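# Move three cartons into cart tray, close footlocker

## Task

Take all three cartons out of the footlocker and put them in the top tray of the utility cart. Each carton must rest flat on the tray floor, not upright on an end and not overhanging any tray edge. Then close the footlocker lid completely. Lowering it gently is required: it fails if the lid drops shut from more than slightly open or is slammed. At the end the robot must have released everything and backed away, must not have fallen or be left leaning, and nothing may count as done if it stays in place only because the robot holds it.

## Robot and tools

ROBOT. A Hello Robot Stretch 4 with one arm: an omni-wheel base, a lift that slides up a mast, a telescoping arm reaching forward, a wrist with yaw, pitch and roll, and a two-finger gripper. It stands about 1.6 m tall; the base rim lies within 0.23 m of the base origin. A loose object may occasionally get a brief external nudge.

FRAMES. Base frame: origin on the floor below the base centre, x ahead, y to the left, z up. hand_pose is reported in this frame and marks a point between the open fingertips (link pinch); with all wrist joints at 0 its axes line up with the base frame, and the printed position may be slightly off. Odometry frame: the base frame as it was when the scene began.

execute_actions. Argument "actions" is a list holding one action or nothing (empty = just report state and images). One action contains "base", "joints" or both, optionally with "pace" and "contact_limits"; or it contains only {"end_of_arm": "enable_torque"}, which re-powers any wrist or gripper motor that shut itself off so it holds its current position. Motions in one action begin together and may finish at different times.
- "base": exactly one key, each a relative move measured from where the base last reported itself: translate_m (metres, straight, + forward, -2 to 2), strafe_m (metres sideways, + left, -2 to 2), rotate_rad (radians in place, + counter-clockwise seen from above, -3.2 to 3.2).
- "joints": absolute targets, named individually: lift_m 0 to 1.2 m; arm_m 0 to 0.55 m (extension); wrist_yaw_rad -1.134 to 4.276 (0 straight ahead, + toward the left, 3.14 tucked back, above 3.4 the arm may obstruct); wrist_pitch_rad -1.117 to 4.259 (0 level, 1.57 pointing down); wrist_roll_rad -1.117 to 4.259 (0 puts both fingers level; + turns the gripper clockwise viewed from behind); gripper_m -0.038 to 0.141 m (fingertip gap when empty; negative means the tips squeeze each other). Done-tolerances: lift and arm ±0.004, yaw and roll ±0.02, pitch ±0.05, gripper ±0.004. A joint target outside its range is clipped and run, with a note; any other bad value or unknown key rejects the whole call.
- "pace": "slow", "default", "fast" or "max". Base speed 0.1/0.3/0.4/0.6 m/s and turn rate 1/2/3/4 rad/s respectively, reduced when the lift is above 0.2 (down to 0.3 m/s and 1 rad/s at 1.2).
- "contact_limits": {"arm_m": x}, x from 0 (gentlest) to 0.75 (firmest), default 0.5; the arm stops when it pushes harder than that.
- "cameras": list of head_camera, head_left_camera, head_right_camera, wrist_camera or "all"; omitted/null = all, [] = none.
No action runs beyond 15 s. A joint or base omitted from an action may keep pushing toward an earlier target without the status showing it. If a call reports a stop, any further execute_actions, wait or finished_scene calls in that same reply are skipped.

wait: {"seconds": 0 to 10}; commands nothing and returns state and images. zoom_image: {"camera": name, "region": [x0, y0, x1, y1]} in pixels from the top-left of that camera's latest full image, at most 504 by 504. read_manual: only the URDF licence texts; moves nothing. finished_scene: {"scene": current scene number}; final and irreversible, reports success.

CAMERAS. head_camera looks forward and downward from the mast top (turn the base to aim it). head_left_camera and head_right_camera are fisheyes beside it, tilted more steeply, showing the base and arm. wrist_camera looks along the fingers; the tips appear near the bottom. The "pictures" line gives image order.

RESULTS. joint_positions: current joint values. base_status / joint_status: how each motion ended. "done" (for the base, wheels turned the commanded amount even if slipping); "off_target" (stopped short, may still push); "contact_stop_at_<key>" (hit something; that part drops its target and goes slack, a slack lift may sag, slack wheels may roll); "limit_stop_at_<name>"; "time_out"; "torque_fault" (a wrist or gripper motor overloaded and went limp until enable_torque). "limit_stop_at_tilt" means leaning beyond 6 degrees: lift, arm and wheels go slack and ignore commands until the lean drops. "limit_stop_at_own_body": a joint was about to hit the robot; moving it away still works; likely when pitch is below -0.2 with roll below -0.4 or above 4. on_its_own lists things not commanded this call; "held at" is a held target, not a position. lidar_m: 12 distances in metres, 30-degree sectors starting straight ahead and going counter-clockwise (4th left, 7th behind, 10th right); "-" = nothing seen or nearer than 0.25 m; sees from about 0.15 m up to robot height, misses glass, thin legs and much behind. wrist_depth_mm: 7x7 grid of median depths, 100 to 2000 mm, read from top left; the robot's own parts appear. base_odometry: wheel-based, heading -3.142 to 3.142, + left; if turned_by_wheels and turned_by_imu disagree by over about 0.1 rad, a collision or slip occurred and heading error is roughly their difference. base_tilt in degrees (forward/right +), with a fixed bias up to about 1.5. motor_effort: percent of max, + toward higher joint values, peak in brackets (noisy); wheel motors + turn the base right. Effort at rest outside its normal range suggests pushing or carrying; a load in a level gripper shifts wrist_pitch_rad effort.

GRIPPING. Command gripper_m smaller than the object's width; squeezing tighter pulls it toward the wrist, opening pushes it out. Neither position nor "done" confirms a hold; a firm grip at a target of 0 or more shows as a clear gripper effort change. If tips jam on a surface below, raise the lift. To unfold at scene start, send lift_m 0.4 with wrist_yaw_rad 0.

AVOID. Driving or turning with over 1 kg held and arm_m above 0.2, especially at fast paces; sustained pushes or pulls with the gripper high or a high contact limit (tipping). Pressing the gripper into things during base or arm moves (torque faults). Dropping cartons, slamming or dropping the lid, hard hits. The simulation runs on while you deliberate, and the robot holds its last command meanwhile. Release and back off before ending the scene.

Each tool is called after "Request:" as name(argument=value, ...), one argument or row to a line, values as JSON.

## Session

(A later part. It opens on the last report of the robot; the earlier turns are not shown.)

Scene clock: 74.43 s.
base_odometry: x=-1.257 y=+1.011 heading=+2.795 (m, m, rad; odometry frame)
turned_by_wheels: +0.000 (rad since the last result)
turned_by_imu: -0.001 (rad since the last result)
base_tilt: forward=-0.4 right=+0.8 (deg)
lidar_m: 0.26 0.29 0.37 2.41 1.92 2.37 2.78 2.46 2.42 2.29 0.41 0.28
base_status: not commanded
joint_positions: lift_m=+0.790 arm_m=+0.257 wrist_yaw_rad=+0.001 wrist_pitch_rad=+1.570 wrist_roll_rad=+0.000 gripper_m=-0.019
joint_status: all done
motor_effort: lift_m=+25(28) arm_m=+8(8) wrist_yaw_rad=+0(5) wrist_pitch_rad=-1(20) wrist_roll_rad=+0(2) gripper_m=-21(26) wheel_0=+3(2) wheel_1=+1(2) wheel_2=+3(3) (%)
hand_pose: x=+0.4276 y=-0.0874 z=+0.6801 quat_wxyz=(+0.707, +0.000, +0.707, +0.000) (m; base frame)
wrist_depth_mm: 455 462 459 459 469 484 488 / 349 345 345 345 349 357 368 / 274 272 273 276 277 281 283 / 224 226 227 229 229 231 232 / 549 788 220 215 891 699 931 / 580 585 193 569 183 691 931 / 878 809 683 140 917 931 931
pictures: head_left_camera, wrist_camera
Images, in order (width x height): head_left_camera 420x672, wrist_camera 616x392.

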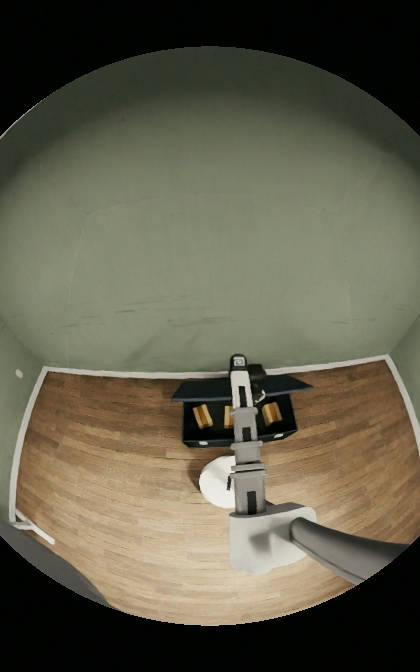

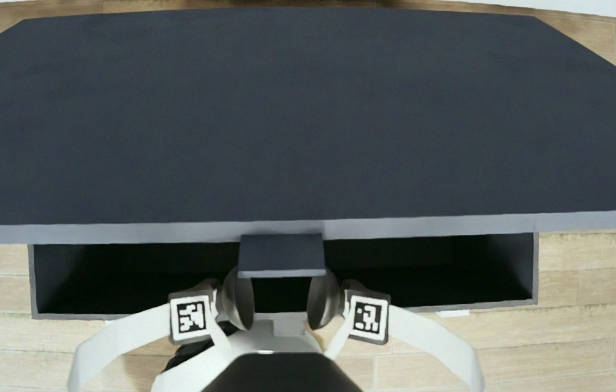

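Request:
execute_actions(
  actions=[
    {"joints":{"lift_m":0.811,"arm_m":0.281},"pace":"slow"},
  ],
  cameras=[],
)

Request:
execute_actions(
  actions=[
    {"joints":{"lift_m":0.830,"arm_m":0.307},"pace":"slow"},
  ],
  cameras=[],
)

Request:
execute_actions(
  actions=[
    {"joints":{"lift_m":0.842,"arm_m":0.313,"wrist_pitch_rad":1.52}},
  ],
  cameras=[],
)

Request:
execute_actions(
  actions=[
    {"joints":{"lift_m":0.853,"arm_m":0.318,"wrist_pitch_rad":1.47}},
  ],
  cameras=["wrist_camera","head_left_camera"],
)

Scene clock: 80.07 s.
base_odometry: x=-1.257 y=+1.011 heading=+2.796 (m, m, rad; odometry frame)
turned_by_wheels: +0.000 (rad since the last result)
turned_by_imu: -0.001 (rad since the last result)
base_tilt: forward=-0.5 right=+0.7 (deg)
lidar_m: 0.26 0.28 1.40 2.39 1.92 2.38 2.76 2.45 2.42 2.30 0.41 0.30
base_status: not commanded
joint_positions: lift_m=+0.811 arm_m=+0.279 wrist_yaw_rad=-0.001 wrist_pitch_rad=+1.576 wrist_roll_rad=-0.001 gripper_m=-0.020
joint_status: all done
motor_effort: lift_m=+22(28) arm_m=+10(9) wrist_yaw_rad=+5(5) wrist_pitch_rad=-19(18) wrist_roll_rad=+2(1) gripper_m=-14(23) wheel_0=+6(10) wheel_1=+2(5) wheel_2=+2(6) (%)
hand_pose: x=+0.4485 y=-0.0874 z=+0.7004 quat_wxyz=(+0.705, +0.000, +0.709, +0.000) (m; base frame)
wrist_depth_mm: 539 544 530 530 535 554 946 / 389 384 379 379 382 389 394 / 294 293 291 291 291 294 297 / 236 236 237 236 237 238 238 / 580 750 891 221 904 741 960 / 891 654 183 195 691 676 960 / 904 155 715 158 160 946 960
pictures: none
No camera images: the call's "cameras" was empty. Leave "cameras" out to get every camera's image.

Scene clock: 81.37 s.
base_odometry: x=-1.257 y=+1.011 heading=+2.796 (m, m, rad; odometry frame)
turned_by_wheels: +0.000 (rad since the last result)
turned_by_imu: -0.001 (rad since the last result)
base_tilt: forward=-0.3 right=+0.7 (deg)
lidar_m: 0.28 0.27 1.37 2.40 1.92 2.39 2.79 2.45 2.42 2.32 0.43 0.28
base_status: not commanded
joint_positions: lift_m=+0.830 arm_m=+0.305 wrist_yaw_rad=-0.001 wrist_pitch_rad=+1.576 wrist_roll_rad=-0.001 gripper_m=-0.020
joint_status: all done
motor_effort: lift_m=+22(24) arm_m=+10(10) wrist_yaw_rad=+5(5) wrist_pitch_rad=-18(19) wrist_roll_rad=+0(1) gripper_m=-12(13) wheel_0=+6(6) wheel_1=+3(2) wheel_2=+2(2) (%)
hand_pose: x=+0.4744 y=-0.0874 z=+0.7194 quat_wxyz=(+0.705, +0.000, +0.709, +0.000) (m; base frame)
wrist_depth_mm: 917 917 917 931 946 946 960 / 449 436 430 427 430 439 449 / 314 310 309 309 309 312 314 / 242 243 242 242 243 242 243 / 585 750 904 224 931 732 976 / 917 741 183 195 715 683 991 / 917 156 768 158 160 976 976
pictures: none
No camera images: the call's "cameras" was empty. Leave "cameras" out to get every camera's image.

Scene clock: 82.07 s.
base_odometry: x=-1.257 y=+1.011 heading=+2.796 (m, m, rad; odometry frame)
turned_by_wheels: +0.000 (rad since the last result)
turned_by_imu: +0.000 (rad since the last result)
base_tilt: forward=-0.5 right=+0.8 (deg)
lidar_m: 0.26 0.28 1.39 2.41 1.91 2.39 2.77 2.44 2.42 2.31 0.42 0.29
base_status: not commanded
joint_positions: lift_m=+0.841 arm_m=+0.312 wrist_yaw_rad=+0.000 wrist_pitch_rad=+1.521 wrist_roll_rad=-0.001 gripper_m=-0.020
joint_status: all done
motor_effort: lift_m=+25(25) arm_m=+8(11) wrist_yaw_rad=+1(6) wrist_pitch_rad=-5(23) wrist_roll_rad=+1(0) gripper_m=-12(13) wheel_0=+5(6) wheel_1=+3(2) wheel_2=+2(2) (%)
hand_pose: x=+0.4967 y=-0.0874 z=+0.7315 quat_wxyz=(+0.724, +0.000, +0.689, +0.000) (m; base frame)
wrist_depth_mm: 878 891 904 917 904 891 904 / 931 591 574 564 569 580 991 / 359 355 349 349 349 351 353 / 254 254 254 253 253 252 252 / 615 759 917 225 878 732 976 / 917 798 183 197 891 732 976 / 917 155 634 160 165 960 976
pictures: none
No camera images: the call's "cameras" was empty. Leave "cameras" out to get every camera's image.

Scene clock: 82.73 s.
base_odometry: x=-1.257 y=+1.011 heading=+2.796 (m, m, rad; odometry frame)
turned_by_wheels: +0.000 (rad since the last result)
turned_by_imu: +0.000 (rad since the last result)
base_tilt: forward=-0.4 right=+0.7 (deg)
lidar_m: 0.28 0.29 1.38 2.40 1.88 2.37 2.77 2.43 2.43 2.32 0.41 0.29
base_status: not commanded
joint_positions: lift_m=+0.852 arm_m=+0.317 wrist_yaw_rad=+0.001 wrist_pitch_rad=+1.472 wrist_roll_rad=-0.001 gripper_m=-0.020
joint_status: all done
motor_effort: lift_m=+25(25) arm_m=+8(11) wrist_yaw_rad=-1(1) wrist_pitch_rad=-6(14) wrist_roll_rad=+1(1) gripper_m=-12(15) wheel_0=+6(5) wheel_1=+3(3) wheel_2=+2(2) (%)
hand_pose: x=+0.5160 y=-0.0874 z=+0.7436 quat_wxyz=(+0.741, -0.001, +0.671, +0.001) (m; base frame)
wrist_depth_mm: 809 809 831 831 831 809 809 / 960 976 991 1008 1008 976 1025 / 436 424 418 413 413 415 418 / 271 271 268 268 266 265 264 / 226 229 809 229 831 683 991 / 917 798 183 196 931 778 976 / 904 155 691 161 165 683 960
pictures: head_left_camera, wrist_camera
Images, in order (width x height): head_left_camera 420x672, wrist_camera 616x392.

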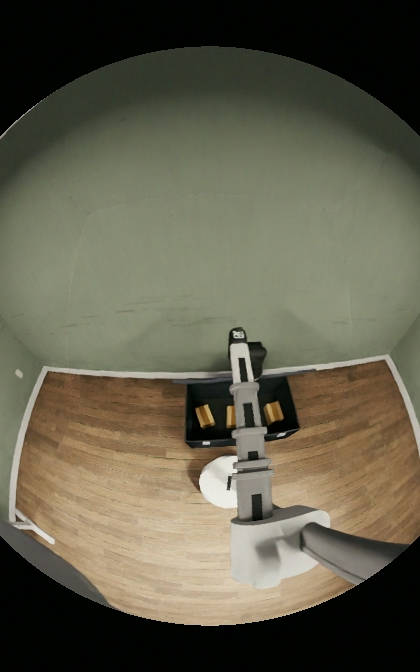

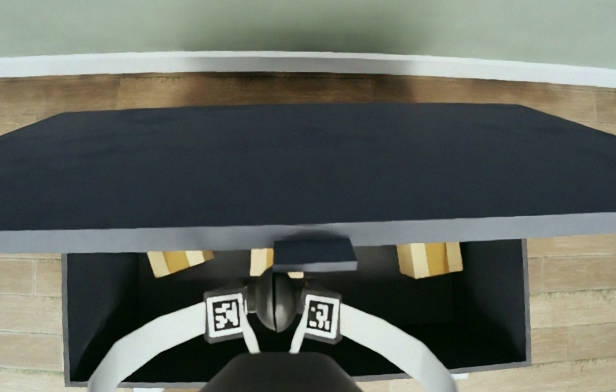

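Request:
zoom_image(
  camera="wrist_camera",
  region=[180,200,420,360],
)

Request:
zoom_image(
  camera="head_left_camera",
  region=[160,310,330,460],
)

Region (180, 200, 420, 360) of wrist_camera's 616x392 image, scaled by 2.100.

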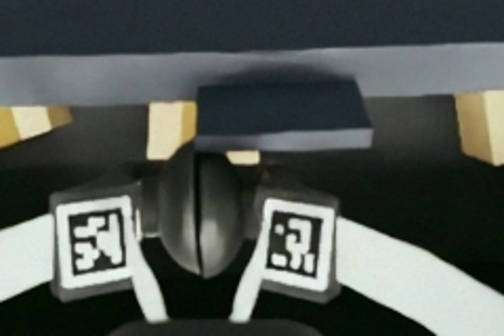

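Region (160, 310, 330, 460) of head_left_camera's 420x672 image, scaled by 2.965, with more detail than that image has; it fills the top 445 rows of this view, and the rest is white.

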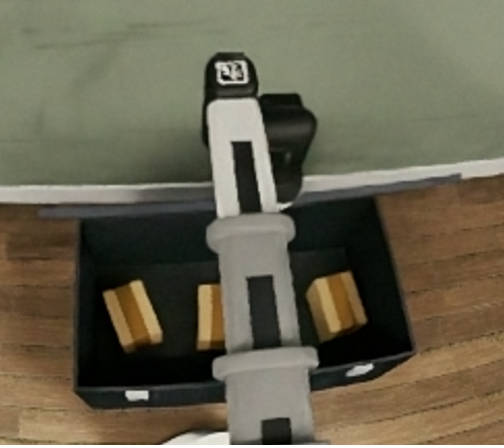

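Request:
execute_actions(
  actions=[
    {"joints":{"lift_m":0.846,"arm_m":0.327},"pace":"slow"},
  ],
  cameras=["wrist_camera"],
)

Scene clock: 97.07 s.
base_odometry: x=-1.257 y=+1.011 heading=+2.796 (m, m, rad; odometry frame)
turned_by_wheels: +0.000 (rad since the last result)
turned_by_imu: -0.002 (rad since the last result)
base_tilt: forward=-0.3 right=+0.7 (deg)
lidar_m: 0.27 0.29 1.40 2.39 1.89 2.38 2.79 2.44 2.41 2.31 0.42 0.30
base_status: not commanded
joint_positions: lift_m=+0.847 arm_m=+0.325 wrist_yaw_rad=+0.000 wrist_pitch_rad=+1.474 wrist_roll_rad=-0.001 gripper_m=-0.020
joint_status: all done
motor_effort: lift_m=+12(24) arm_m=+9(9) wrist_yaw_rad=+1(1) wrist_pitch_rad=-11(13) wrist_roll_rad=-1(2) gripper_m=-12(13) wheel_0=+5(6) wheel_1=+3(2) wheel_2=+2(2) (%)
hand_pose: x=+0.5241 y=-0.0874 z=+0.7376 quat_wxyz=(+0.740, +0.000, +0.672, +0.000) (m; base frame)
wrist_depth_mm: 788 788 809 809 809 798 798 / 960 976 991 976 991 1008 1025 / 445 436 427 421 418 421 424 / 272 271 268 267 266 265 265 / 220 220 223 218 831 683 991 / 917 798 185 198 946 778 976 / 917 156 715 160 394 676 960
pictures: wrist_camera
Images, in order (width x height): wrist_camera 616x392.

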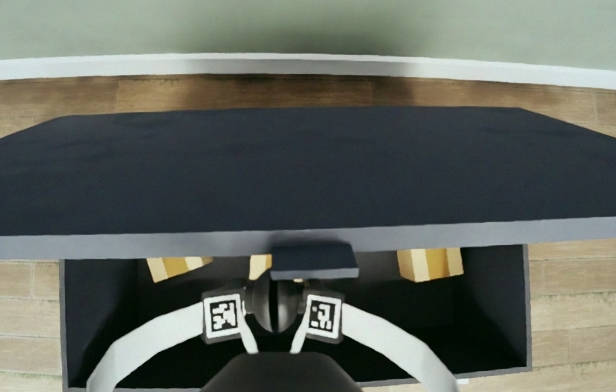

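Better under. Centre slightly and keep pushing.

Request:
execute_actions(
  actions=[
    {"base":{"strafe_m":-0.015},"joints":{"lift_m":0.846,"arm_m":0.335},"pace":"slow"},
  ],
  cameras=["wrist_camera"],
)

Request:
execute_actions(
  actions=[
    {"joints":{"lift_m":0.853,"arm_m":0.36},"pace":"slow"},
  ],
  cameras=["wrist_camera","head_left_camera"],
)

Scene clock: 99.70 s.
base_odometry: x=-1.251 y=+1.025 heading=+2.798 (m, m, rad; odometry frame)
turned_by_wheels: +0.002 (rad since the last result)
turned_by_imu: +0.001 (rad since the last result)
base_tilt: forward=-0.5 right=+0.7 (deg)
lidar_m: 0.26 0.28 0.39 2.41 1.92 2.40 2.78 2.46 2.41 2.29 0.41 0.28
base_status: done
joint_positions: lift_m=+0.847 arm_m=+0.333 wrist_yaw_rad=+0.001 wrist_pitch_rad=+1.475 wrist_roll_rad=-0.001 gripper_m=-0.020
joint_status: all done
motor_effort: lift_m=+12(12) arm_m=+9(10) wrist_yaw_rad=-1(2) wrist_pitch_rad=-13(13) wrist_roll_rad=+2(2) gripper_m=-11(11) wheel_0=+14(14) wheel_1=+4(4) wheel_2=+5(9) (%)
hand_pose: x=+0.5321 y=-0.0874 z=+0.7376 quat_wxyz=(+0.740, -0.001, +0.672, +0.001) (m; base frame)
wrist_depth_mm: 788 778 788 798 788 778 778 / 960 960 976 991 991 1008 1008 / 459 445 436 430 430 436 442 / 267 267 266 264 264 262 263 / 215 216 216 213 820 668 976 / 661 768 191 191 931 768 960 / 768 410 732 449 153 676 960
pictures: wrist_camera
Images, in order (width x height): wrist_camera 616x392.

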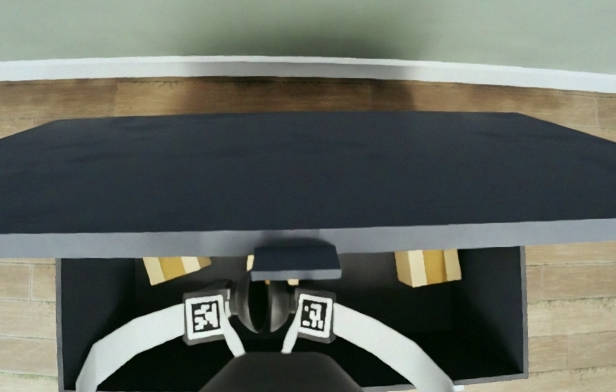

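Scene clock: 101.00 s.
base_odometry: x=-1.251 y=+1.025 heading=+2.796 (m, m, rad; odometry frame)
turned_by_wheels: -0.002 (rad since the last result)
turned_by_imu: -0.002 (rad since the last result)
base_tilt: forward=-0.3 right=+0.7 (deg)
lidar_m: 0.27 0.29 1.39 2.41 1.91 2.38 2.77 2.47 2.41 2.30 0.41 0.28
base_status: not commanded
joint_positions: lift_m=+0.853 arm_m=+0.358 wrist_yaw_rad=+0.000 wrist_pitch_rad=+1.473 wrist_roll_rad=+0.000 gripper_m=-0.020
joint_status: all done
motor_effort: lift_m=+22(23) arm_m=+9(9) wrist_yaw_rad=+2(4) wrist_pitch_rad=-7(14) wrist_roll_rad=+1(1) gripper_m=-13(14) wheel_0=+1(14) wheel_1=+1(4) wheel_2=+0(5) (%)
hand_pose: x=+0.5575 y=-0.0874 z=+0.7437 quat_wxyz=(+0.741, +0.000, +0.672, +0.000) (m; base frame)
wrist_depth_mm: 723 732 741 741 741 741 732 / 931 946 976 991 976 976 960 / 569 544 521 508 504 508 512 / 287 283 282 279 277 276 273 / 211 213 221 216 222 647 1008 / 668 820 184 199 946 768 976 / 904 421 809 168 436 699 960
pictures: head_left_camera, wrist_camera
Images, in order (width x height): head_left_camera 420x672, wrist_camera 616x392.

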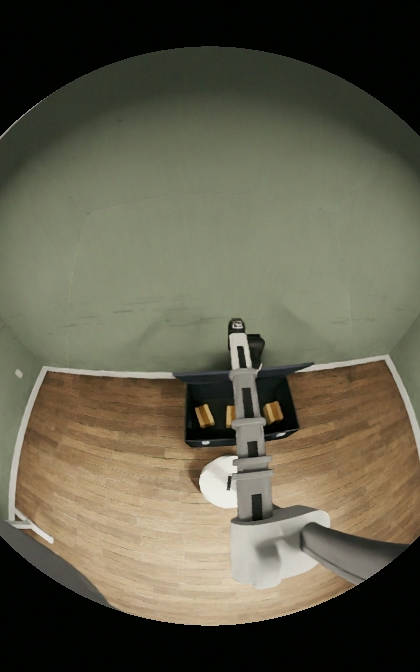

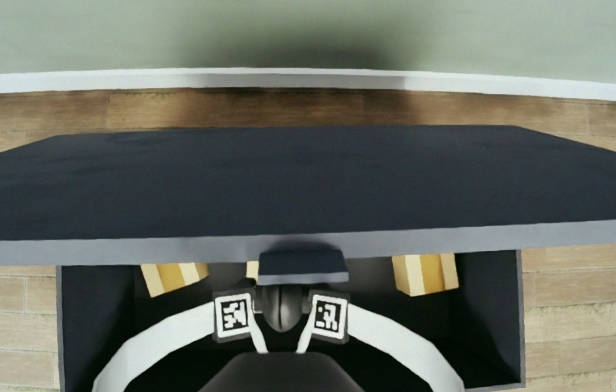

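Request:
execute_actions(
  actions=[
    {"joints":{"lift_m":0.864,"arm_m":0.406},"pace":"slow"},
  ],
  cameras=["wrist_camera"],
)

Request:
execute_actions(
  actions=[
    {"joints":{"lift_m":0.872,"arm_m":0.445},"pace":"slow"},
  ],
  cameras=["wrist_camera","head_left_camera"],
)

Scene clock: 107.33 s.
base_odometry: x=-1.251 y=+1.025 heading=+2.796 (m, m, rad; odometry frame)
turned_by_wheels: +0.000 (rad since the last result)
turned_by_imu: -0.002 (rad since the last result)
base_tilt: forward=-0.3 right=+0.7 (deg)
lidar_m: 0.26 0.29 1.37 2.42 1.93 2.38 2.78 2.43 2.39 2.31 0.43 0.27
base_status: not commanded
joint_positions: lift_m=+0.864 arm_m=+0.404 wrist_yaw_rad=+0.000 wrist_pitch_rad=+1.473 wrist_roll_rad=+0.000 gripper_m=-0.020
joint_status: all done
motor_effort: lift_m=+23(25) arm_m=+9(10) wrist_yaw_rad=+3(2) wrist_pitch_rad=-8(8) wrist_roll_rad=+0(1) gripper_m=-12(13) wheel_0=+0(1) wheel_1=+2(1) wheel_2=+0(0) (%)
hand_pose: x=+0.6036 y=-0.0874 z=+0.7547 quat_wxyz=(+0.741, +0.000, +0.672, +0.000) (m; base frame)
wrist_depth_mm: 640 640 654 661 647 647 647 / 842 866 878 891 891 878 866 / 960 991 991 1008 1008 1025 1042 / 340 332 325 317 312 306 303 / 208 208 211 211 221 220 1008 / 917 809 185 198 842 820 991 / 904 421 917 168 492 759 976
pictures: wrist_camera
Images, in order (width x height): wrist_camera 616x392.

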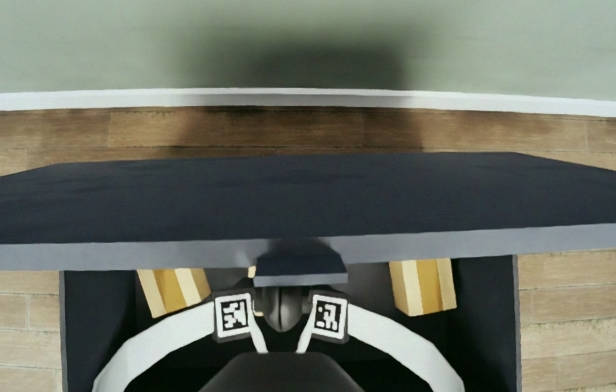

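Scene clock: 108.87 s.
base_odometry: x=-1.251 y=+1.025 heading=+2.796 (m, m, rad; odometry frame)
turned_by_wheels: +0.000 (rad since the last result)
turned_by_imu: -0.001 (rad since the last result)
base_tilt: forward=-0.5 right=+0.6 (deg)
lidar_m: 0.27 0.29 1.41 2.43 1.91 2.41 2.78 2.46 2.39 2.30 0.42 0.27
base_status: not commanded
joint_positions: lift_m=+0.872 arm_m=+0.444 wrist_yaw_rad=+0.000 wrist_pitch_rad=+1.472 wrist_roll_rad=+0.000 gripper_m=-0.020
joint_status: all done
motor_effort: lift_m=+23(23) arm_m=+8(8) wrist_yaw_rad=+3(3) wrist_pitch_rad=-6(7) wrist_roll_rad=+0(0) gripper_m=-13(13) wheel_0=+0(0) wheel_1=+1(1) wheel_2=+0(0) (%)
hand_pose: x=+0.6428 y=-0.0874 z=+0.7627 quat_wxyz=(+0.741, +0.000, +0.671, +0.000) (m; base frame)
wrist_depth_mm: 564 559 574 580 580 564 574 / 750 759 778 788 788 778 768 / 976 991 991 1008 1025 1025 1042 / 469 445 424 407 387 370 362 / 211 210 209 211 224 218 1008 / 931 809 184 199 842 820 991 / 917 424 931 168 549 778 991
pictures: head_left_camera, wrist_camera
Images, in order (width x height): head_left_camera 420x672, wrist_camera 616x392.

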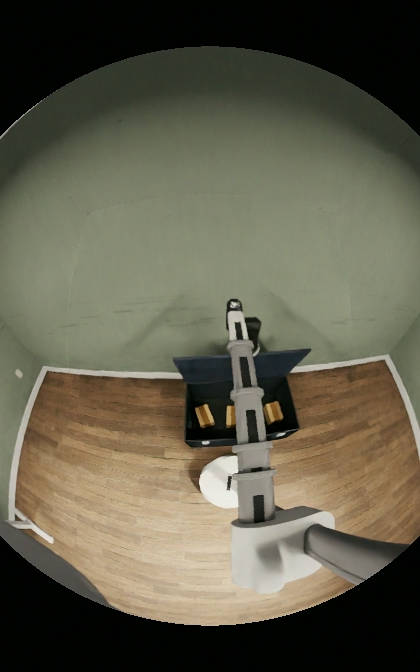

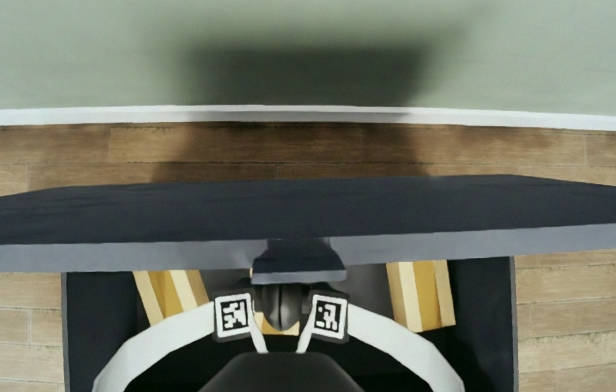

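Request:
execute_actions(
  actions=[
    {"joints":{"lift_m":0.871,"arm_m":0.447,"wrist_pitch_rad":1.39}},
  ],
  cameras=["wrist_camera"],
)

Request:
execute_actions(
  actions=[
    {"joints":{"lift_m":0.867,"arm_m":0.449,"wrist_pitch_rad":1.31}},
  ],
  cameras=["wrist_camera","head_left_camera"],
)

Scene clock: 112.60 s.
base_odometry: x=-1.251 y=+1.025 heading=+2.796 (m, m, rad; odometry frame)
turned_by_wheels: +0.000 (rad since the last result)
turned_by_imu: -0.001 (rad since the last result)
base_tilt: forward=-0.5 right=+0.7 (deg)
lidar_m: 0.27 0.30 1.40 2.41 1.93 2.40 2.76 2.44 2.40 2.31 0.43 0.26
base_status: not commanded
joint_positions: lift_m=+0.871 arm_m=+0.446 wrist_yaw_rad=+0.000 wrist_pitch_rad=+1.392 wrist_roll_rad=+0.000 gripper_m=-0.020
joint_status: all done
motor_effort: lift_m=+13(22) arm_m=+8(9) wrist_yaw_rad=+2(4) wrist_pitch_rad=-4(9) wrist_roll_rad=+0(1) gripper_m=-10(12) wheel_0=+0(0) wheel_1=+2(1) wheel_2=+0(0) (%)
hand_pose: x=+0.6679 y=-0.0874 z=+0.7658 quat_wxyz=(+0.768, +0.000, +0.641, +0.000) (m; base frame)
wrist_depth_mm: 477 480 492 496 496 488 492 / 609 634 634 647 640 640 627 / 904 917 917 946 946 931 931 / 976 976 991 1008 1008 1042 1042 / 222 215 210 212 239 220 1008 / 917 798 185 200 842 820 1008 / 904 424 891 168 496 759 976
pictures: wrist_camera
Images, in order (width x height): wrist_camera 616x392.

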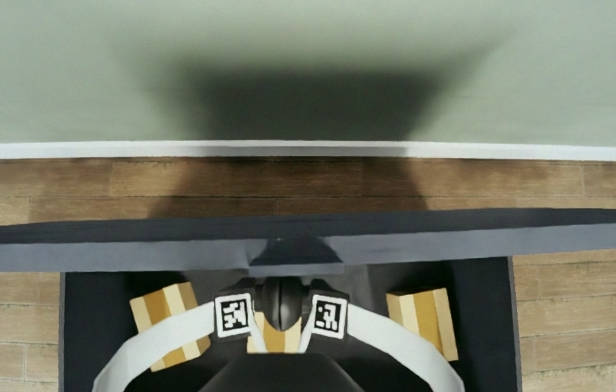

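Scene clock: 113.13 s.
base_odometry: x=-1.251 y=+1.025 heading=+2.796 (m, m, rad; odometry frame)
turned_by_wheels: +0.000 (rad since the last result)
turned_by_imu: +0.000 (rad since the last result)
base_tilt: forward=-0.5 right=+0.8 (deg)
lidar_m: 0.28 0.27 1.37 2.40 1.94 2.42 2.79 2.43 2.40 2.29 0.43 0.27
base_status: not commanded
joint_positions: lift_m=+0.867 arm_m=+0.448 wrist_yaw_rad=+0.000 wrist_pitch_rad=+1.311 wrist_roll_rad=+0.000 gripper_m=-0.020
joint_status: all done
motor_effort: lift_m=+13(13) arm_m=+8(9) wrist_yaw_rad=+2(3) wrist_pitch_rad=-3(7) wrist_roll_rad=+1(0) gripper_m=-10(11) wheel_0=+1(0) wheel_1=+1(1) wheel_2=+0(0) (%)
hand_pose: x=+0.6925 y=-0.0874 z=+0.7668 quat_wxyz=(+0.793, +0.000, +0.610, +0.000) (m; base frame)
wrist_depth_mm: 421 421 430 433 433 430 433 / 517 530 539 544 544 539 530 / 715 715 732 741 750 741 741 / 976 991 1008 1025 1025 1042 1025 / 285 521 647 214 218 668 1025 / 904 842 184 200 946 809 976 / 661 424 842 169 484 750 960
pictures: head_left_camera, wrist_camera
Images, in order (width x height): head_left_camera 420x672, wrist_camera 616x392.

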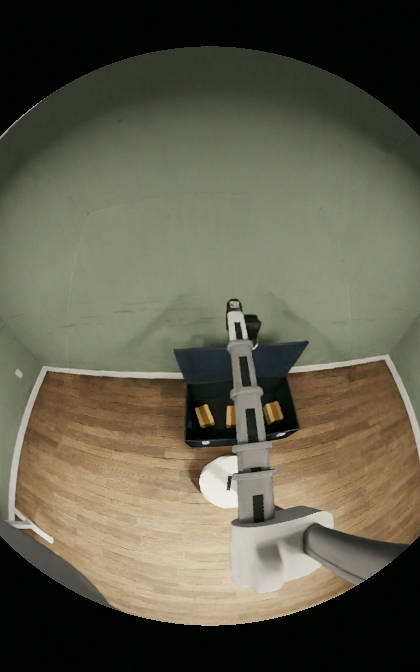

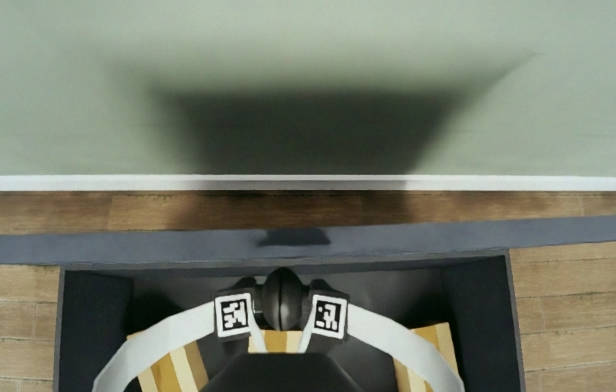

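Request:
execute_actions(
  actions=[],
  cameras=["wrist_camera","head_left_camera","head_camera"],
)

Scene clock: 114.17 s.
base_odometry: x=-1.251 y=+1.025 heading=+2.796 (m, m, rad; odometry frame)
turned_by_wheels: +0.000 (rad since the last result)
turned_by_imu: +0.000 (rad since the last result)
base_tilt: forward=-0.3 right=+0.5 (deg)
lidar_m: 0.26 0.29 1.39 2.41 1.92 2.40 2.77 2.48 2.42 2.30 0.44 0.28
base_status: not commanded
joint_positions: lift_m=+0.867 arm_m=+0.448 wrist_yaw_rad=+0.000 wrist_pitch_rad=+1.311 wrist_roll_rad=+0.000 gripper_m=-0.020
joint_status: all done
motor_effort: lift_m=+13(13) arm_m=+8(9) wrist_yaw_rad=+1(3) wrist_pitch_rad=-3(7) wrist_roll_rad=+0(0) gripper_m=-12(11) wheel_0=+1(0) wheel_1=+1(1) wheel_2=+0(0) (%)
hand_pose: x=+0.6925 y=-0.0874 z=+0.7668 quat_wxyz=(+0.793, +0.000, +0.610, +0.000) (m; base frame)
wrist_depth_mm: 421 421 430 436 433 430 433 / 517 530 539 544 544 539 535 / 707 723 732 741 750 750 741 / 976 991 1008 1025 1025 1025 1042 / 946 208 211 213 723 220 1008 / 904 842 185 200 946 809 991 / 661 427 842 169 480 741 946
pictures: head_camera, head_left_camera, wrist_camera
Images, in order (width x height): head_camera 420x560, head_left_camera 420x672, wrist_camera 616x392.

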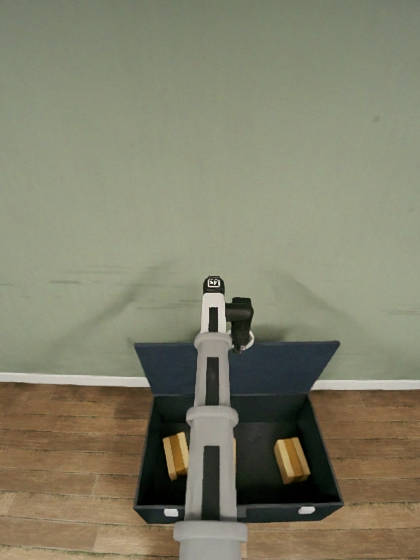

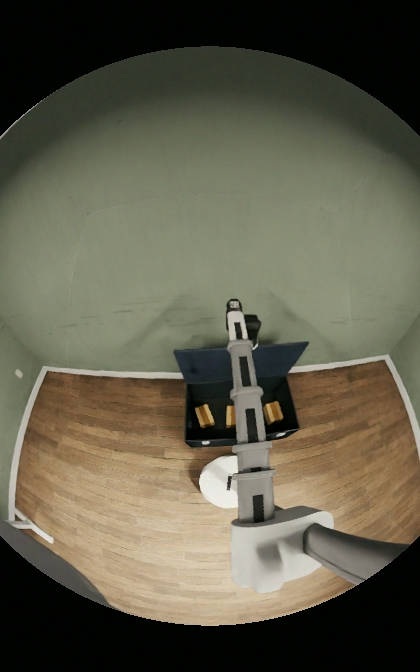

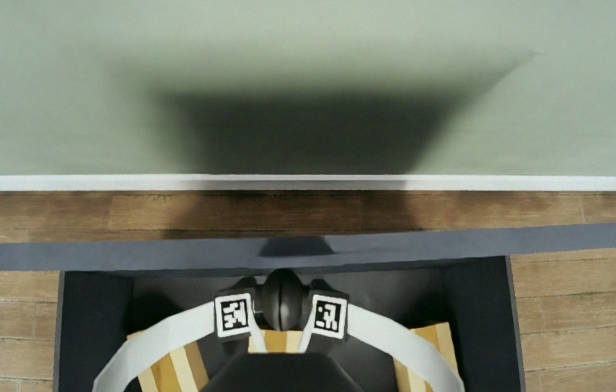

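Request:
execute_actions(
  actions=[
    {"joints":{"lift_m":0.862,"arm_m":0.49},"pace":"slow"},
  ],
  cameras=["wrist_camera"],
)

Request:
execute_actions(
  actions=[
    {"joints":{"lift_m":0.858,"arm_m":0.525},"pace":"slow"},
  ],
  cameras=["wrist_camera","head_left_camera"],
)

Scene clock: 117.53 s.
base_odometry: x=-1.251 y=+1.025 heading=+2.796 (m, m, rad; odometry frame)
turned_by_wheels: +0.000 (rad since the last result)
turned_by_imu: -0.001 (rad since the last result)
base_tilt: forward=-0.5 right=+0.6 (deg)
lidar_m: 0.26 0.27 1.36 2.41 1.93 2.39 2.78 2.43 2.40 2.29 0.43 0.28
base_status: not commanded
joint_positions: lift_m=+0.862 arm_m=+0.489 wrist_yaw_rad=+0.000 wrist_pitch_rad=+1.311 wrist_roll_rad=+0.000 gripper_m=-0.020
joint_status: all done
motor_effort: lift_m=+13(12) arm_m=+8(9) wrist_yaw_rad=+3(1) wrist_pitch_rad=-4(4) wrist_roll_rad=-1(0) gripper_m=-10(11) wheel_0=+1(1) wheel_1=+1(1) wheel_2=+0(0) (%)
hand_pose: x=+0.7335 y=-0.0874 z=+0.7618 quat_wxyz=(+0.793, +0.000, +0.610, +0.000) (m; base frame)
wrist_depth_mm: 359 362 368 373 373 368 373 / 442 452 459 466 466 462 459 / 564 574 585 554 597 554 554 / 223 230 236 244 252 260 268 / 364 373 387 394 430 462 508 / 676 778 184 200 931 798 991 / 661 427 878 169 480 723 946
pictures: wrist_camera
Images, in order (width x height): wrist_camera 616x392.

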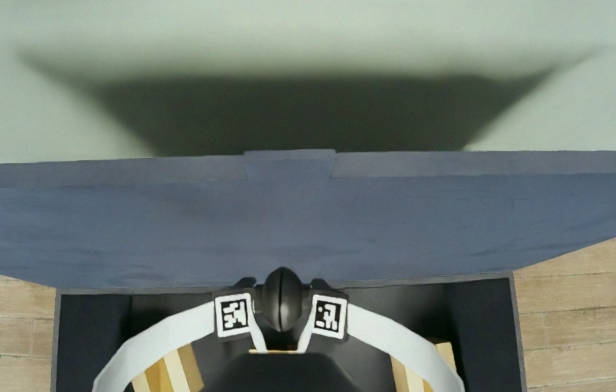

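Scene clock: 119.00 s.
base_odometry: x=-1.251 y=+1.025 heading=+2.796 (m, m, rad; odometry frame)
turned_by_wheels: +0.000 (rad since the last result)
turned_by_imu: -0.001 (rad since the last result)
base_tilt: forward=-0.4 right=+0.7 (deg)
lidar_m: 0.27 0.29 1.39 2.40 1.94 2.40 2.78 2.44 2.39 2.31 0.42 0.27
base_status: not commanded
joint_positions: lift_m=+0.858 arm_m=+0.524 wrist_yaw_rad=+0.000 wrist_pitch_rad=+1.311 wrist_roll_rad=+0.000 gripper_m=-0.020
joint_status: all done
motor_effort: lift_m=+13(13) arm_m=+8(7) wrist_yaw_rad=+2(2) wrist_pitch_rad=-5(1) wrist_roll_rad=-1(0) gripper_m=-11(11) wheel_0=+1(1) wheel_1=+1(1) wheel_2=+0(0) (%)
hand_pose: x=+0.7685 y=-0.0874 z=+0.7578 quat_wxyz=(+0.793, +0.000, +0.610, +0.000) (m; base frame)
wrist_depth_mm: 309 304 297 281 306 309 319 / 276 281 287 293 298 300 301 / 319 325 332 340 345 351 355 / 375 387 392 402 413 418 427 / 462 469 480 484 504 525 1008 / 597 597 185 200 615 699 976 / 661 427 878 169 477 715 946
pictures: head_left_camera, wrist_camera
Images, in order (width x height): head_left_camera 420x672, wrist_camera 616x392.

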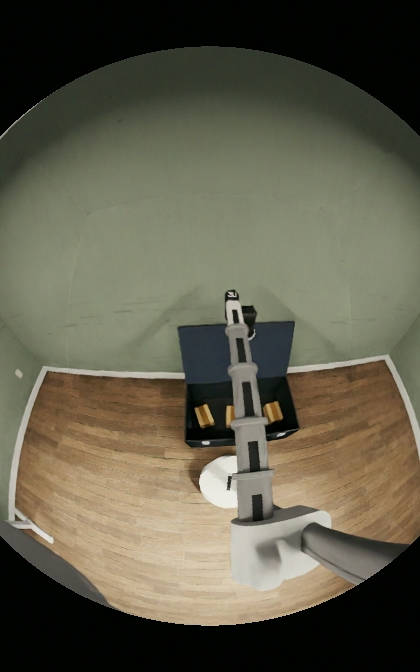

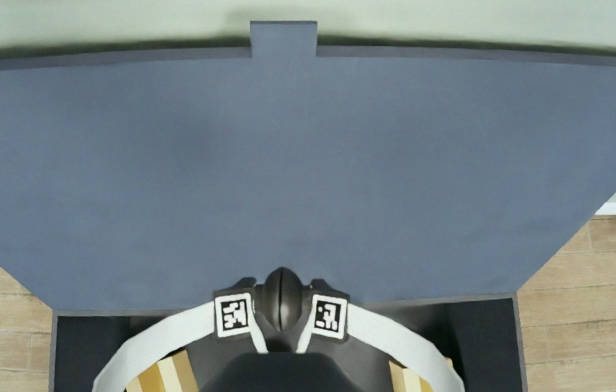

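Request:
execute_actions(
  actions=[
    {"joints":{"arm_m":0.39,"wrist_pitch_rad":1.57,"gripper_m":0.141},"pace":"fast"},
  ],
  cameras=[],
)

Request:
execute_actions(
  actions=[
    {"joints":{"lift_m":0.52},"pace":"fast"},
  ],
  cameras=["wrist_camera"],
)

Scene clock: 125.23 s.
base_odometry: x=-1.251 y=+1.025 heading=+2.796 (m, m, rad; odometry frame)
turned_by_wheels: +0.000 (rad since the last result)
turned_by_imu: -0.002 (rad since the last result)
base_tilt: forward=-0.3 right=+0.7 (deg)
lidar_m: 0.26 0.29 1.39 2.38 1.93 2.38 2.77 2.46 2.40 2.30 0.44 0.26
base_status: not commanded
joint_positions: lift_m=+0.858 arm_m=+0.391 wrist_yaw_rad=+0.000 wrist_pitch_rad=+1.570 wrist_roll_rad=+0.000 gripper_m=+0.141
joint_status: all done
motor_effort: lift_m=+13(13) arm_m=-8(8) wrist_yaw_rad=+1(0) wrist_pitch_rad=+1(4) wrist_roll_rad=+0(0) gripper_m=+0(11) wheel_0=+1(1) wheel_1=+1(1) wheel_2=+0(0) (%)
hand_pose: x=+0.5625 y=-0.0874 z=+0.7481 quat_wxyz=(+0.707, +0.000, +0.707, +0.000) (m; base frame)
wrist_depth_mm: 449 455 469 477 480 480 492 / 525 539 554 564 574 580 991 / 683 759 831 866 917 750 1008 / 931 809 931 946 960 809 1008 / 931 820 931 946 946 820 1008 / 946 197 931 946 215 715 1008 / 931 683 691 142 715 699 1008
pictures: none
No camera images: the call's "cameras" was empty. Leave "cameras" out to get every camera's image.

Scene clock: 127.17 s.
base_odometry: x=-1.251 y=+1.025 heading=+2.796 (m, m, rad; odometry frame)
turned_by_wheels: +0.000 (rad since the last result)
turned_by_imu: -0.001 (rad since the last result)
base_tilt: forward=-0.5 right=+0.7 (deg)
lidar_m: 0.28 0.28 1.36 2.41 1.90 2.41 2.78 2.43 2.41 2.32 0.41 0.29
base_status: not commanded
joint_positions: lift_m=+0.520 arm_m=+0.391 wrist_yaw_rad=+0.000 wrist_pitch_rad=+1.570 wrist_roll_rad=+0.000 gripper_m=+0.141
joint_status: all done
motor_effort: lift_m=+13(14) arm_m=-8(8) wrist_yaw_rad=+2(2) wrist_pitch_rad=+0(1) wrist_roll_rad=+0(1) gripper_m=+0(0) wheel_0=+0(1) wheel_1=+1(1) wheel_2=+0(0) (%)
hand_pose: x=+0.5625 y=-0.0874 z=+0.4101 quat_wxyz=(+0.707, +0.000, +0.707, +0.000) (m; base frame)
wrist_depth_mm: 286 289 293 297 298 301 304 / 373 392 410 424 427 430 427 / 564 597 603 615 615 621 544 / 477 597 603 609 621 597 535 / 477 488 603 615 615 508 508 / 521 197 492 496 215 508 521 / 580 603 609 141 621 627 564
pictures: wrist_camera
Images, in order (width x height): wrist_camera 616x392.

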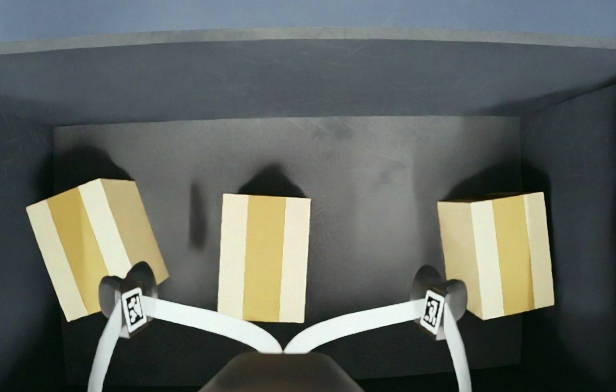

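Request:
execute_actions(
  actions=[
    {"base":{"strafe_m":0.026},"joints":{"lift_m":0.38,"arm_m":0.34,"wrist_roll_rad":0.04},"pace":"fast"},
  ],
  cameras=["wrist_camera"],
)

Scene clock: 131.03 s.
base_odometry: x=-1.260 y=+1.000 heading=+2.796 (m, m, rad; odometry frame)
turned_by_wheels: +0.000 (rad since the last result)
turned_by_imu: -0.002 (rad since the last result)
base_tilt: forward=-0.5 right=+0.7 (deg)
lidar_m: 0.27 0.30 1.37 2.39 1.88 2.33 2.77 2.44 2.42 2.32 0.44 0.31
base_status: done
joint_positions: lift_m=+0.380 arm_m=+0.341 wrist_yaw_rad=+0.000 wrist_pitch_rad=+1.570 wrist_roll_rad=+0.040 gripper_m=+0.141
joint_status: all done
motor_effort: lift_m=+14(13) arm_m=-8(9) wrist_yaw_rad=+2(1) wrist_pitch_rad=-2(1) wrist_roll_rad=-1(1) gripper_m=+0(1) wheel_0=-1(9) wheel_1=+0(12) wheel_2=+0(1) (%)
hand_pose: x=+0.5124 y=-0.0874 z=+0.2701 quat_wxyz=(+0.707, +0.014, +0.707, -0.014) (m; base frame)
wrist_depth_mm: 353 364 389 407 418 427 445 / 452 462 466 469 480 480 484 / 377 459 466 469 477 480 484 / 342 459 466 353 480 480 379 / 340 402 351 355 477 484 392 / 342 198 349 353 215 484 488 / 455 462 466 141 477 484 492
pictures: wrist_camera
Images, in order (width x height): wrist_camera 616x392.

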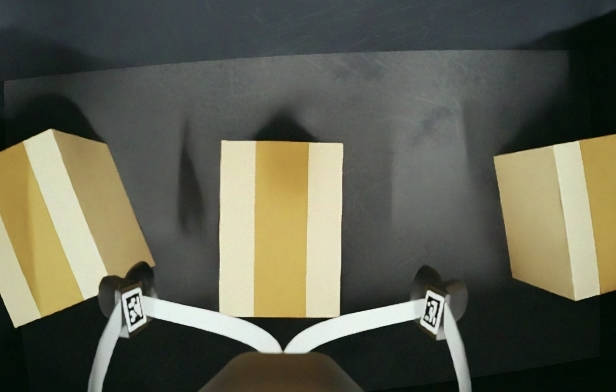

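Request:
execute_actions(
  actions=[
    {"joints":{"lift_m":0.20},"pace":"fast"},
  ],
  cameras=[],
)

Request:
execute_actions(
  actions=[
    {"joints":{"gripper_m":0.05}},
  ],
  cameras=[],
)

Request:
execute_actions(
  actions=[
    {"joints":{"lift_m":0.62,"wrist_roll_rad":0.0}},
  ],
  cameras=["wrist_camera"],
)

Request:
execute_actions(
  actions=[
    {"joints":{"arm_m":0.1},"base":{"rotate_rad":-2.3}},
  ],
)

Scene clock: 134.83 s.
base_odometry: x=-1.260 y=+1.000 heading=+2.796 (m, m, rad; odometry frame)
turned_by_wheels: +0.000 (rad since the last result)
turned_by_imu: -0.002 (rad since the last result)
base_tilt: forward=-0.4 right=+0.7 (deg)
lidar_m: 0.28 0.28 1.36 2.39 1.90 2.30 2.78 2.45 2.40 2.32 0.43 0.29
base_status: not commanded
joint_positions: lift_m=+0.201 arm_m=+0.341 wrist_yaw_rad=+0.000 wrist_pitch_rad=+1.570 wrist_roll_rad=+0.040 gripper_m=+0.141
joint_status: all done
motor_effort: lift_m=+10(13) arm_m=-8(8) wrist_yaw_rad=+1(3) wrist_pitch_rad=-1(1) wrist_roll_rad=-1(1) gripper_m=+1(1) wheel_0=-1(1) wheel_1=+0(0) wheel_2=+0(1) (%)
hand_pose: x=+0.5124 y=-0.0874 z=+0.0904 quat_wxyz=(+0.707, +0.014, +0.707, -0.014) (m; base frame)
wrist_depth_mm: 282 286 290 293 296 300 301 / 283 286 289 291 296 300 303 / 283 286 172 174 177 300 303 / 283 285 172 174 177 298 303 / 282 286 172 174 296 300 303 / 256 176 172 174 183 300 303 / 283 285 171 146 297 300 304
pictures: none
No camera images: the call's "cameras" was empty. Leave "cameras" out to get every camera's image.

Scene clock: 136.77 s.
base_odometry: x=-1.260 y=+1.000 heading=+2.796 (m, m, rad; odometry frame)
turned_by_wheels: +0.000 (rad since the last result)
turned_by_imu: -0.001 (rad since the last result)
base_tilt: forward=-0.6 right=+0.7 (deg)
lidar_m: 0.28 0.28 1.34 2.39 1.90 2.30 2.77 2.45 2.43 2.31 0.44 0.30
base_status: not commanded
joint_positions: lift_m=+0.200 arm_m=+0.341 wrist_yaw_rad=+0.000 wrist_pitch_rad=+1.570 wrist_roll_rad=+0.040 gripper_m=+0.050
joint_status: all done
motor_effort: lift_m=+13(13) arm_m=-8(8) wrist_yaw_rad=+2(1) wrist_pitch_rad=+0(2) wrist_roll_rad=-1(1) gripper_m=-19(21) wheel_0=+0(1) wheel_1=+0(0) wheel_2=+0(1) (%)
hand_pose: x=+0.5125 y=-0.0874 z=+0.0901 quat_wxyz=(+0.707, +0.014, +0.707, -0.014) (m; base frame)
wrist_depth_mm: 281 282 287 290 294 297 301 / 279 283 286 289 293 297 300 / 281 283 164 165 167 298 300 / 281 282 163 165 168 296 301 / 279 283 163 165 167 298 301 / 257 170 163 165 167 297 300 / 281 283 163 143 167 297 301
pictures: none
No camera images: the call's "cameras" was empty. Leave "cameras" out to get every camera's image.

Scene clock: 139.43 s.
base_odometry: x=-1.260 y=+1.000 heading=+2.796 (m, m, rad; odometry frame)
turned_by_wheels: +0.000 (rad since the last result)
turned_by_imu: -0.001 (rad since the last result)
base_tilt: forward=-0.5 right=+0.8 (deg)
lidar_m: 0.27 0.29 1.36 2.38 1.87 2.31 2.75 2.46 2.45 2.33 0.41 0.30
base_status: not commanded
joint_positions: lift_m=+0.620 arm_m=+0.341 wrist_yaw_rad=+0.000 wrist_pitch_rad=+1.570 wrist_roll_rad=+0.000 gripper_m=+0.050
joint_status: all done
motor_effort: lift_m=+23(25) arm_m=-8(8) wrist_yaw_rad=+1(1) wrist_pitch_rad=+0(1) wrist_roll_rad=-3(3) gripper_m=-19(20) wheel_0=-1(0) wheel_1=+0(0) wheel_2=+0(0) (%)
hand_pose: x=+0.5125 y=-0.0874 z=+0.5093 quat_wxyz=(+0.707, +0.000, +0.707, +0.000) (m; base frame)
wrist_depth_mm: 382 387 399 407 413 413 413 / 496 544 477 496 544 609 544 / 559 691 163 165 168 723 580 / 554 580 163 165 167 609 585 / 549 574 163 165 167 615 591 / 517 169 163 165 167 723 591 / 473 569 162 143 167 512 539
pictures: wrist_camera
Images, in order (width x height): wrist_camera 616x392.

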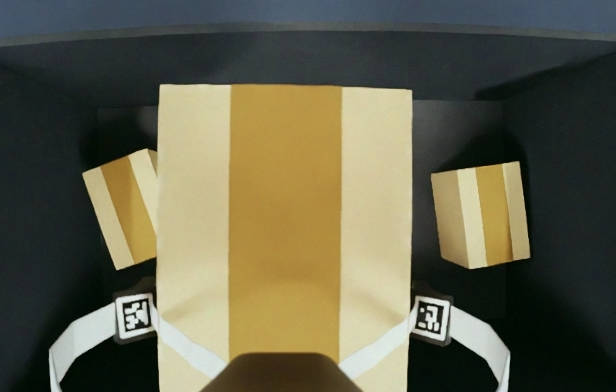

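Scene clock: 141.87 s.
base_odometry: x=-1.260 y=+1.000 heading=+0.496 (m, m, rad; odometry frame)
turned_by_wheels: -2.300 (rad since the last result)
turned_by_imu: -2.305 (rad since the last result)
base_tilt: forward=-0.4 right=+0.7 (deg)
lidar_m: 2.43 2.31 0.56 0.31 0.28 0.36 0.30 2.22 1.93 1.95 2.76 0.35
base_status: done
joint_positions: lift_m=+0.620 arm_m=+0.101 wrist_yaw_rad=+0.000 wrist_pitch_rad=+1.570 wrist_roll_rad=+0.000 gripper_m=+0.050
joint_status: all done
motor_effort: lift_m=+23(23) arm_m=-8(7) wrist_yaw_rad=+1(0) wrist_pitch_rad=+0(0) wrist_roll_rad=-1(3) gripper_m=-19(22) wheel_0=+1(5) wheel_1=-1(6) wheel_2=+0(7) (%)
hand_pose: x=+0.2726 y=-0.0874 z=+0.5093 quat_wxyz=(+0.707, +0.000, +0.707, +0.000) (m; base frame)
wrist_depth_mm: 707 715 723 732 741 750 759 / 707 715 723 732 741 759 750 / 707 715 164 165 167 759 768 / 715 715 163 165 167 750 759 / 715 715 163 165 167 750 759 / 715 171 163 165 167 750 768 / 676 508 163 143 167 750 768
pictures: head_camera, head_left_camera, head_right_camera, wrist_camera
Images, in order (width x height): head_camera 420x560, head_left_camera 420x672, head_right_camera 420x672, wrist_camera 616x392.

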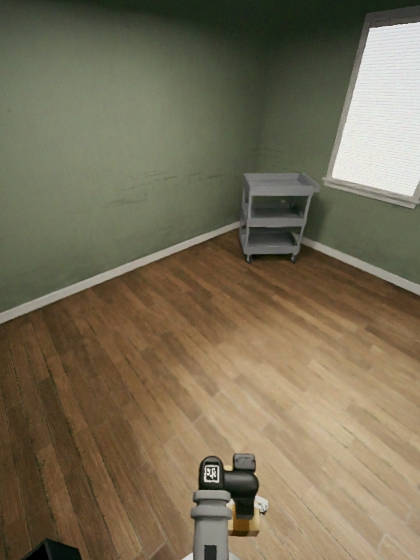

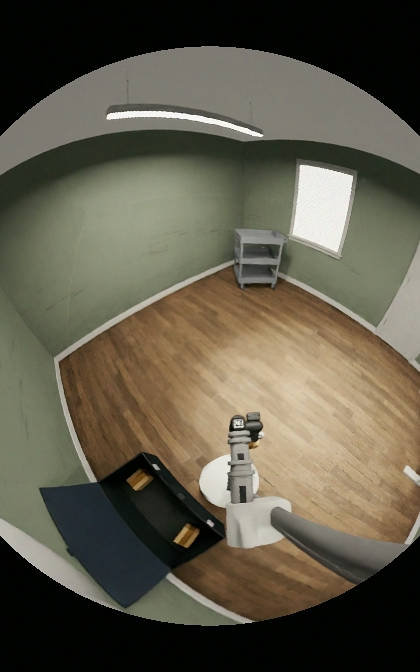

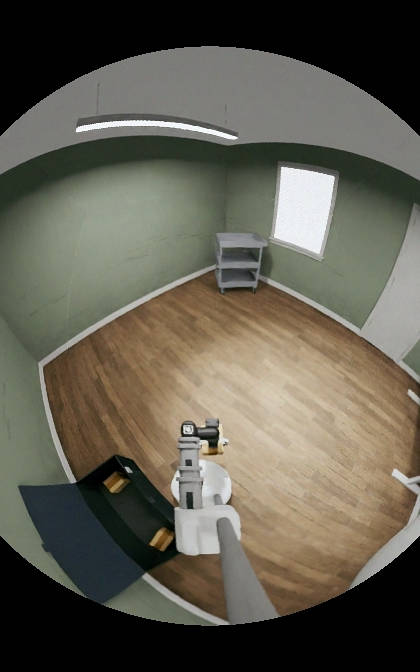

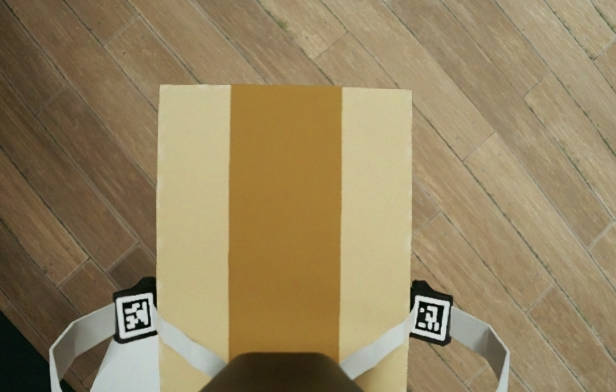

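Request:
execute_actions(
  actions=[
    {"base":{"translate_m":1.6},"pace":"max"},
  ],
  cameras=[],
)

Request:
execute_actions(
  actions=[
    {"base":{"strafe_m":-0.6},"joints":{"lift_m":1.1},"pace":"max"},
  ],
  cameras=["head_camera","head_left_camera"],
)

Scene clock: 149.53 s.
base_odometry: x=+0.147 y=+1.762 heading=+0.496 (m, m, rad; odometry frame)
turned_by_wheels: +0.000 (rad since the last result)
turned_by_imu: -0.003 (rad since the last result)
base_tilt: forward=-0.4 right=+0.7 (deg)
lidar_m: 1.20 1.09 1.10 1.34 1.98 1.50 1.63 2.80 2.83 1.95 1.25 0.39
base_status: done
joint_positions: lift_m=+0.620 arm_m=+0.101 wrist_yaw_rad=+0.000 wrist_pitch_rad=+1.570 wrist_roll_rad=+0.000 gripper_m=+0.050
joint_status: not commanded
motor_effort: lift_m=+23(23) arm_m=-8(8) wrist_yaw_rad=+0(1) wrist_pitch_rad=+0(1) wrist_roll_rad=-2(2) gripper_m=-22(18) wheel_0=-2(5) wheel_1=+0(7) wheel_2=+1(11) (%)
hand_pose: x=+0.2725 y=-0.0874 z=+0.5093 quat_wxyz=(+0.707, +0.000, +0.707, +0.000) (m; base frame)
wrist_depth_mm: 707 715 723 741 741 759 759 / 707 715 723 723 741 750 768 / 707 715 164 165 167 750 759 / 707 715 163 165 167 750 768 / 715 715 163 165 167 750 759 / 707 171 163 165 167 750 759 / 715 508 162 143 167 750 759
pictures: none
No camera images: the call's "cameras" was empty. Leave "cameras" out to get every camera's image.

Scene clock: 152.20 s.
base_odometry: x=+0.433 y=+1.234 heading=+0.496 (m, m, rad; odometry frame)
turned_by_wheels: +0.000 (rad since the last result)
turned_by_imu: -0.001 (rad since the last result)
base_tilt: forward=-0.5 right=+0.8 (deg)
lidar_m: 0.35 0.87 1.51 1.82 2.43 1.80 2.97 2.40 2.30 1.44 1.23 0.35
base_status: done
joint_positions: lift_m=+1.100 arm_m=+0.101 wrist_yaw_rad=+0.000 wrist_pitch_rad=+1.570 wrist_roll_rad=+0.000 gripper_m=+0.050
joint_status: all done
motor_effort: lift_m=+22(25) arm_m=-8(8) wrist_yaw_rad=+0(1) wrist_pitch_rad=-1(3) wrist_roll_rad=-3(3) gripper_m=-21(21) wheel_0=+0(10) wheel_1=+1(10) wheel_2=+1(7) (%)
hand_pose: x=+0.2725 y=-0.0874 z=+0.9894 quat_wxyz=(+0.707, +0.000, +0.707, +0.000) (m; base frame)
wrist_depth_mm: 1160 1182 1205 1229 1229 1255 1205 / 1160 1182 1182 1205 1229 1255 1255 / 1182 1182 164 165 168 1281 1255 / 1182 1182 164 165 167 1255 1255 / 1182 1182 163 165 167 1255 1281 / 1182 170 163 165 167 1255 1255 / 1182 1182 162 143 167 1229 1255
pictures: head_camera, head_left_camera
Images, in order (width x height): head_camera 420x560, head_left_camera 420x672.

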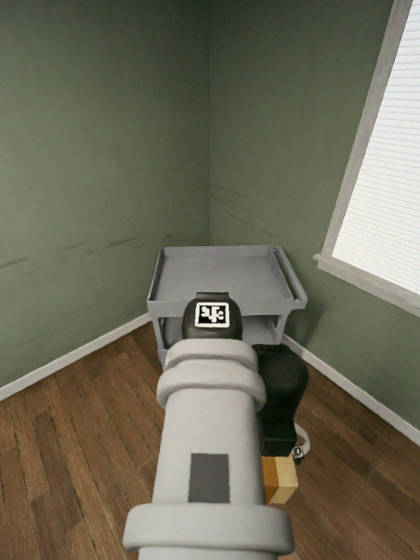

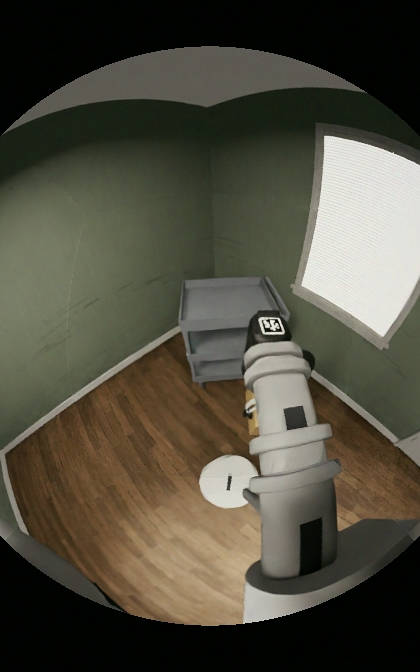

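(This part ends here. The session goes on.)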